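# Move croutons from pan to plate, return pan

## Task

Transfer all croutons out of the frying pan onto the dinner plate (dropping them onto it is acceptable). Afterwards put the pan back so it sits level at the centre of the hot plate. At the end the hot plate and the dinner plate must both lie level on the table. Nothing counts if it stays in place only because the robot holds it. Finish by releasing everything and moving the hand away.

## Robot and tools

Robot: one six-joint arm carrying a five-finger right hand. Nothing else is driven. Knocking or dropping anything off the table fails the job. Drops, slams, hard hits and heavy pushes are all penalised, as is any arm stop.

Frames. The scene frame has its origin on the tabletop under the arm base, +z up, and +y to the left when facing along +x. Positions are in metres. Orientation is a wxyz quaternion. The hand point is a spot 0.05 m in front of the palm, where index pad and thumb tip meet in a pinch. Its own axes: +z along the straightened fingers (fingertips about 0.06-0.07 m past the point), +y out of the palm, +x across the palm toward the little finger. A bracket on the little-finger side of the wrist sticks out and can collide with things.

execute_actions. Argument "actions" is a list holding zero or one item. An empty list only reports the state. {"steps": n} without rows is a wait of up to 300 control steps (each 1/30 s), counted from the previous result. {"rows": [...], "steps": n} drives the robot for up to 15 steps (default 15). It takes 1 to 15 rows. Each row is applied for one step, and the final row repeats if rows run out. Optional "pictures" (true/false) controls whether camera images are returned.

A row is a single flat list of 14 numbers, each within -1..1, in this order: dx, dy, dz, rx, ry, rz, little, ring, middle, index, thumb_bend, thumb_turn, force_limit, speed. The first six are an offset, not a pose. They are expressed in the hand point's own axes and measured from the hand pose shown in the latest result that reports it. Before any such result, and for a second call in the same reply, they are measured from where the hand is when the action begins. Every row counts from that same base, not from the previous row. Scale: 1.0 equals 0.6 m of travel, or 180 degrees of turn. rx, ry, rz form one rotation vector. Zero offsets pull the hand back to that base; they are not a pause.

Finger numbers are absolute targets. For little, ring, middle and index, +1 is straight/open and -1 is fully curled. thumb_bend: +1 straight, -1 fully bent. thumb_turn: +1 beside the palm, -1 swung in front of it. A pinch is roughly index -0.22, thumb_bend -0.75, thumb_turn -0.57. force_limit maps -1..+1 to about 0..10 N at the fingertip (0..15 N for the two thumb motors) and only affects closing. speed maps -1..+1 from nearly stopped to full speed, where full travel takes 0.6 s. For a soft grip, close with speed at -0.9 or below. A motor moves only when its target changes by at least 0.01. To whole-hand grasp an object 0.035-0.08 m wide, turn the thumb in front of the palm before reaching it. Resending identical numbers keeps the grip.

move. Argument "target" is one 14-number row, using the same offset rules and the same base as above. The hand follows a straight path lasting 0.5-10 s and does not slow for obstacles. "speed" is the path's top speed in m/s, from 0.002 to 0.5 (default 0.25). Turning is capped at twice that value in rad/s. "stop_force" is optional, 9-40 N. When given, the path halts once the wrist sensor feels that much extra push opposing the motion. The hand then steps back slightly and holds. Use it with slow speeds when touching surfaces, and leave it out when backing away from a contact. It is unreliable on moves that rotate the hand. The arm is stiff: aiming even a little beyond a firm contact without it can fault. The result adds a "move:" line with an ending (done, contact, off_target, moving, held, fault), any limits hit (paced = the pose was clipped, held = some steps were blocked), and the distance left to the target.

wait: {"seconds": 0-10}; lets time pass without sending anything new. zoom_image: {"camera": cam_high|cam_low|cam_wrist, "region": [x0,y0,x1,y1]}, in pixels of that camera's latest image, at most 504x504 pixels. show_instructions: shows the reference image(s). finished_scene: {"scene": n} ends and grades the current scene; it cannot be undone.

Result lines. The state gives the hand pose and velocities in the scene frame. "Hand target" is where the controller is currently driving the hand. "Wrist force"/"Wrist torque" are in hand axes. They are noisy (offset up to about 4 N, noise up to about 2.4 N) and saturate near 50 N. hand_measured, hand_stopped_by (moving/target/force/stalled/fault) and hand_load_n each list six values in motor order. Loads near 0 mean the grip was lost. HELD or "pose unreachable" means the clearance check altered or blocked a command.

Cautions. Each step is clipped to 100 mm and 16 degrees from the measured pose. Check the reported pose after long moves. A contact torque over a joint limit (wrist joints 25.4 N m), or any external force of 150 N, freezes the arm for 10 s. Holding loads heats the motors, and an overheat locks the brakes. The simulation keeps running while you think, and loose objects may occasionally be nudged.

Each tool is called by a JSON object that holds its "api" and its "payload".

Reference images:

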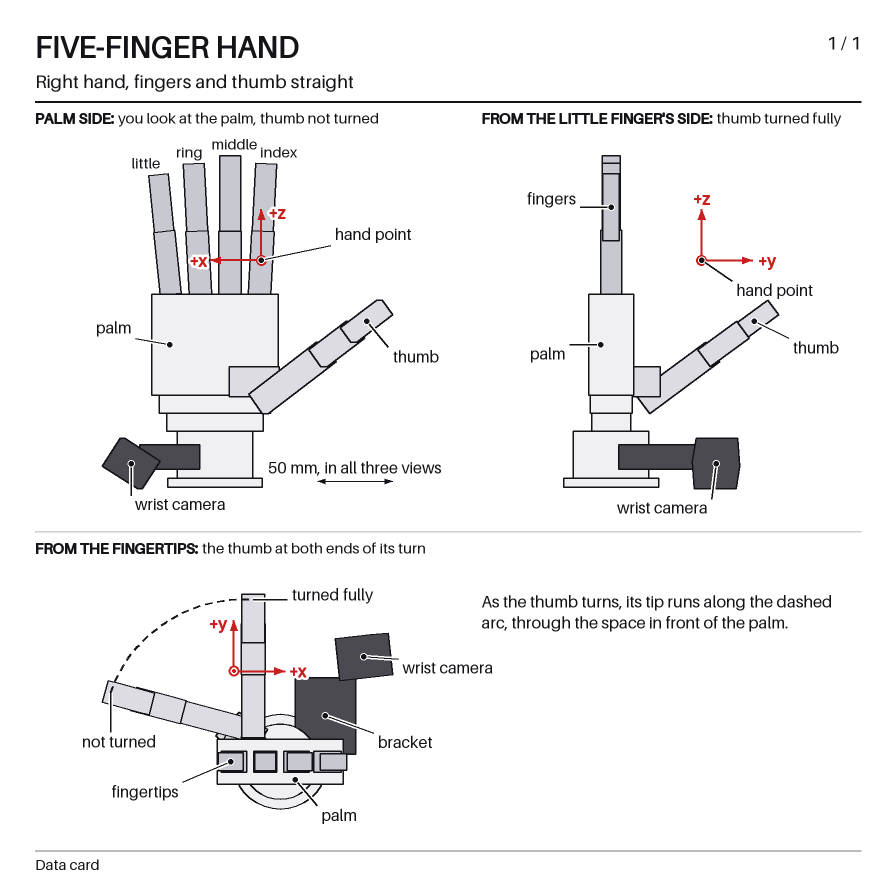

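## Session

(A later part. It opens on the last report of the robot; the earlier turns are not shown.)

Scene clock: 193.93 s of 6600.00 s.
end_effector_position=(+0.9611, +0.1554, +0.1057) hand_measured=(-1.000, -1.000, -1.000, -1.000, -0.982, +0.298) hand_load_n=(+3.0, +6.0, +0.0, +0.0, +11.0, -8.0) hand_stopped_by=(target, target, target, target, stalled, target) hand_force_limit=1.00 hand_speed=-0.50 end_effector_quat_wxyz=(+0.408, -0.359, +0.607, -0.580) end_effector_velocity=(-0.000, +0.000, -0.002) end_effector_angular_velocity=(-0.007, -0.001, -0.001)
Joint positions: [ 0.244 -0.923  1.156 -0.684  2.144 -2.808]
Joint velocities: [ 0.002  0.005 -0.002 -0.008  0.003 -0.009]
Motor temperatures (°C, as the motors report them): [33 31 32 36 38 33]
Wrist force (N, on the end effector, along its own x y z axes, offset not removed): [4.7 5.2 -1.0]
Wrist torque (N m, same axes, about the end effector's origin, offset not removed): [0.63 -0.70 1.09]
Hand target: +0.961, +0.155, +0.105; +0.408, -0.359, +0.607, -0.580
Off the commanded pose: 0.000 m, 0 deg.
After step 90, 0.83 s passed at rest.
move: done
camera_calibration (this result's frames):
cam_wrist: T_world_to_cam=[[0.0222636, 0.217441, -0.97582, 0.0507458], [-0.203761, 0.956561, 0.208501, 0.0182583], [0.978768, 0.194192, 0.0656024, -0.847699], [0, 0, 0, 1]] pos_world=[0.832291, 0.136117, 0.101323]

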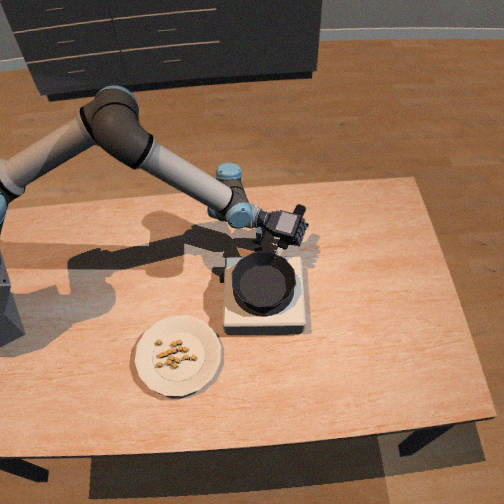

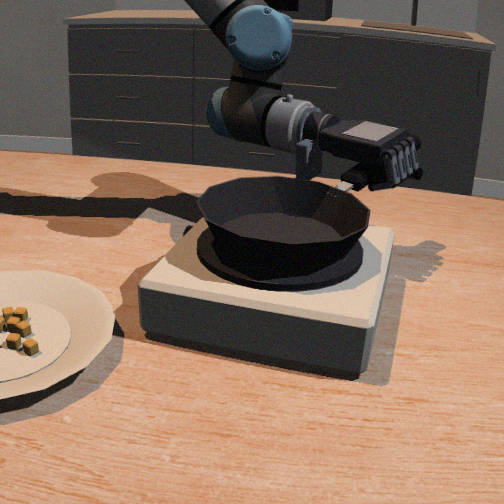

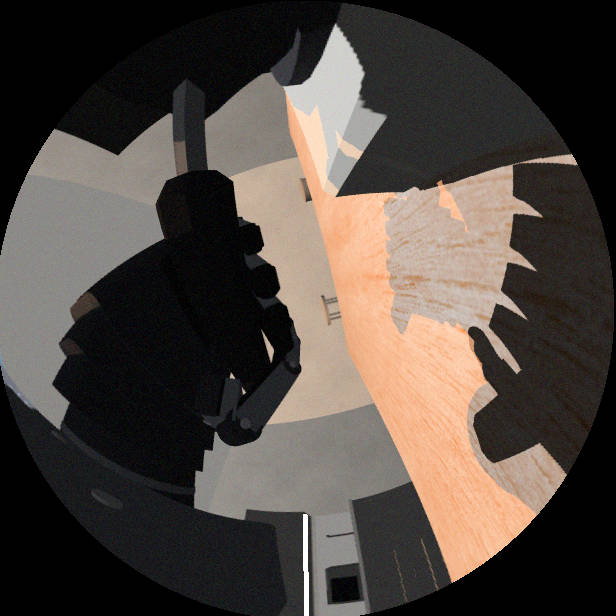

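{"api": "move", "payload": {"target": [0.008,0.003,0,0,0,0,-1,-1,-1,-1,-1,0.3,1,-0.5], "speed": 0.01}}

{"api": "move", "payload": {"target": [0,0,0,0,0,0,0.6,0.6,0.6,0.6,1,-0.3,1,-0.4]}}

{"api": "zoom_image", "payload": {"camera": "cam_high", "region": [200, 180, 360, 340]}}

Scene clock: 198.97 s of 6600.00 s.
end_effector_position=(+0.9593, +0.1513, +0.1035) hand_measured=(-1.000, -1.000, -1.000, -1.000, -0.982, +0.298) hand_load_n=(+0.5, +3.0, +0.0, +0.0, +10.5, -9.5) hand_stopped_by=(target, target, target, target, stalled, target) hand_force_limit=1.00 hand_speed=-0.50 end_effector_quat_wxyz=(+0.408, -0.359, +0.607, -0.580) end_effector_velocity=(-0.001, -0.002, -0.002) end_effector_angular_velocity=(-0.000, +0.001, -0.000)
Joint positions: [ 0.24  -0.924  1.166 -0.693  2.14  -2.806]
Joint velocities: [-0.002  0.001  0.003 -0.003 -0.001  0.001]
Motor temperatures (°C, as the motors report them): [33 31 32 36 38 33]
Wrist force (N, on the end effector, along its own x y z axes, offset not removed): [-0.3 2.6 -2.0]
Wrist torque (N m, same axes, about the end effector's origin, offset not removed): [0.96 0.08 0.28]
Hand target: +0.959, +0.151, +0.103; +0.408, -0.359, +0.607, -0.580
Off the commanded pose: 0.000 m, 0 deg.
After step 90, 1.30 s passed at rest.
move: done
camera_calibration (this result's frames):
cam_wrist: T_world_to_cam=[[0.0222694, 0.217417, -0.975825, 0.049616], [-0.203763, 0.956566, 0.208476, 0.0222462], [0.978767, 0.194194, 0.0656037, -0.844979], [0, 0, 0, 1]] pos_world=[0.830465, 0.132023, 0.0992125]

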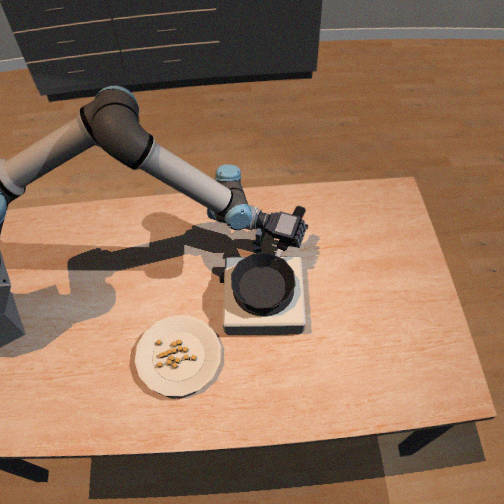

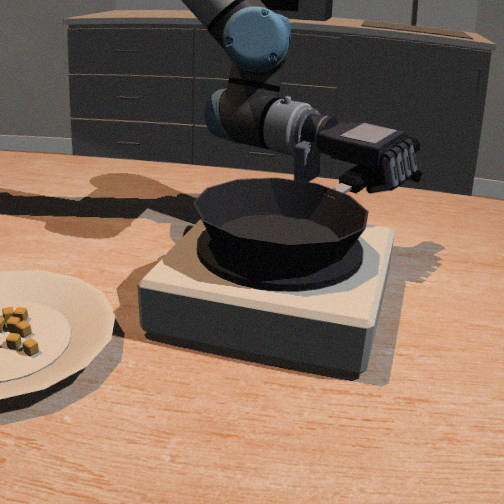

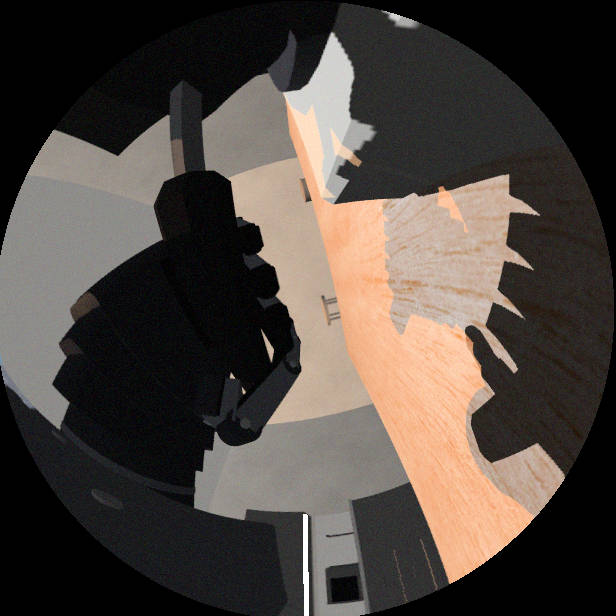

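Scene clock: 202.40 s of 6600.00 s.
end_effector_position=(+0.9593, +0.1513, +0.1035) hand_measured=(+0.600, +0.600, +0.600, +0.600, +1.000, -0.180) hand_load_n=(+0.0, +0.0, +0.0, +0.0, +0.0, +0.0) hand_stopped_by=(target, target, target, target, target, force) hand_force_limit=1.00 hand_speed=-0.40 end_effector_quat_wxyz=(+0.408, -0.359, +0.607, -0.580) end_effector_velocity=(-0.001, -0.000, -0.001) end_effector_angular_velocity=(-0.000, +0.002, -0.000)
Joint positions: [ 0.24  -0.924  1.166 -0.693  2.14  -2.806]
Joint velocities: [-0.     0.001  0.    -0.    -0.    -0.   ]
Motor temperatures (°C, as the motors report them): [33 31 32 36 38 33]
Wrist force (N, on the end effector, along its own x y z axes, offset not removed): [2.0 -0.9 2.6]
Wrist torque (N m, same axes, about the end effector's origin, offset not removed): [-0.09 -0.35 0.25]
Hand target: +0.959, +0.151, +0.104; +0.408, -0.359, +0.607, -0.580
Off the commanded pose: 0.000 m, 0 deg.
move: done
camera_calibration (this result's frames):
cam_wrist: T_world_to_cam=[[0.0222665, 0.217416, -0.975825, 0.0496184], [-0.203758, 0.956567, 0.208476, 0.022242], [0.978768, 0.19419, 0.0655996, -0.844978], [0, 0, 0, 1]] pos_world=[0.830464, 0.132022, 0.0992121]

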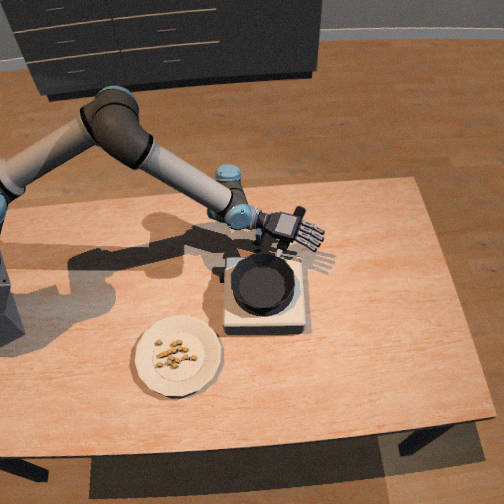

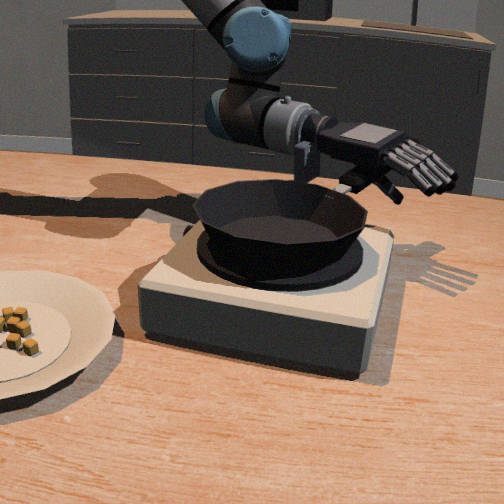

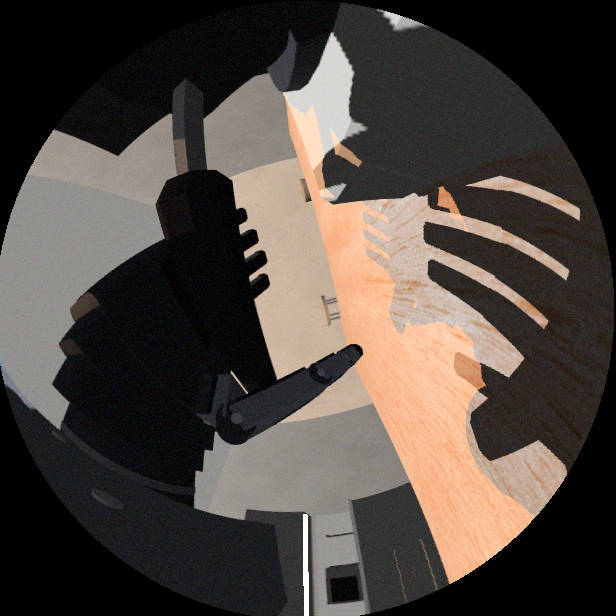

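Region (200, 180, 360, 340) of cam_high's 504x504 image, scaled by 3.150, with more detail than that image has.

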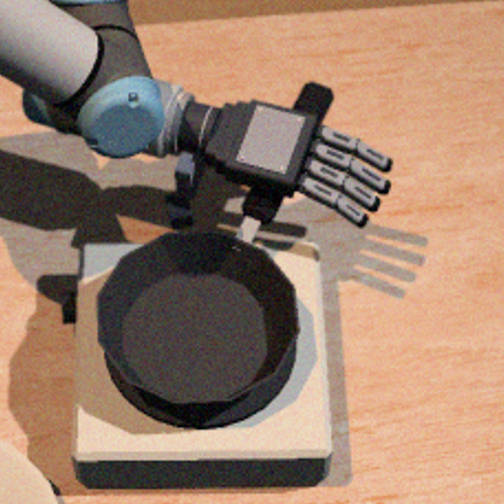

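Centered. Retreat back and up.

{"api": "move", "payload": {"target": [-0.05,-0.2,-0.33,0,0,0,1,1,1,1,1,-0.3,1,0.8], "speed": 0.15}}

Scene clock: 207.63 s of 6600.00 s.
end_effector_position=(+0.7867, +0.2515, +0.2243) hand_measured=(+1.000, +1.000, +1.000, +1.000, +1.000, -0.180) hand_load_n=(+0.0, +0.0, +0.0, +0.0, +0.0, +0.0) hand_stopped_by=(target, target, target, target, target, force) hand_force_limit=1.00 hand_speed=0.80 end_effector_quat_wxyz=(+0.408, -0.359, +0.607, -0.580) end_effector_velocity=(-0.002, +0.000, -0.001) end_effector_angular_velocity=(-0.001, +0.002, -0.001)
Joint positions: [ 0.437 -1.356  1.716 -0.881  2.315 -2.922]
Joint velocities: [ 0.002 -0.001  0.003 -0.001  0.002 -0.001]
Motor temperatures (°C, as the motors report them): [33 31 32 36 38 33]
Wrist force (N, on the end effector, along its own x y z axes, offset not removed): [2.9 -2.1 -1.6]
Wrist torque (N m, same axes, about the end effector's origin, offset not removed): [-0.18 -0.28 -0.03]
Hand target: +0.787, +0.252, +0.224; +0.408, -0.359, +0.607, -0.580
Off the commanded pose: 0.000 m, 0 deg.
After step 90, 0.13 s passed at rest.
move: done
camera_calibration (this result's frames):
cam_wrist: T_world_to_cam=[[0.0221529, 0.21768, -0.975769, 0.149586], [-0.203549, 0.956547, 0.20877, -0.134091], [0.978814, 0.193992, 0.0654988, -0.703399], [0, 0, 0, 1]] pos_world=[0.657889, 0.232157, 0.220028]

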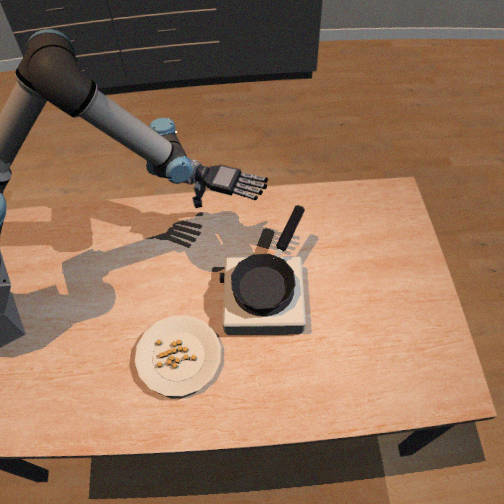

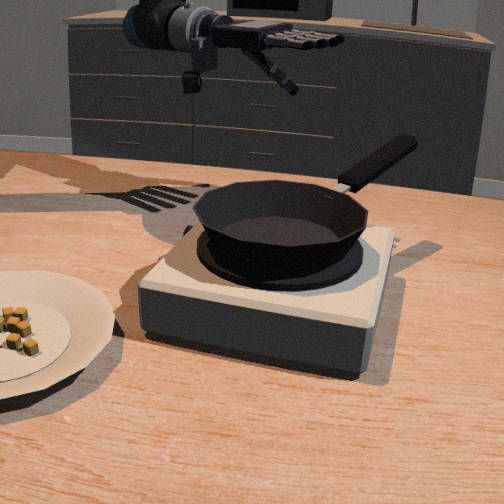

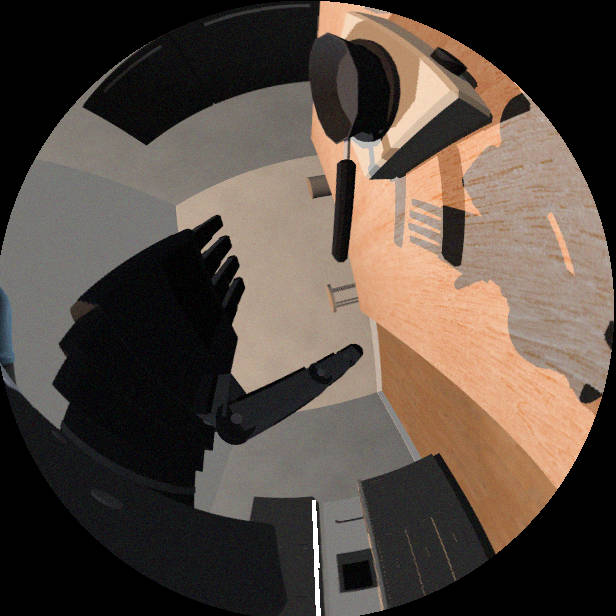

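{"api": "finished_scene", "payload": {"scene": 1}}

The scene is finished: the task was done.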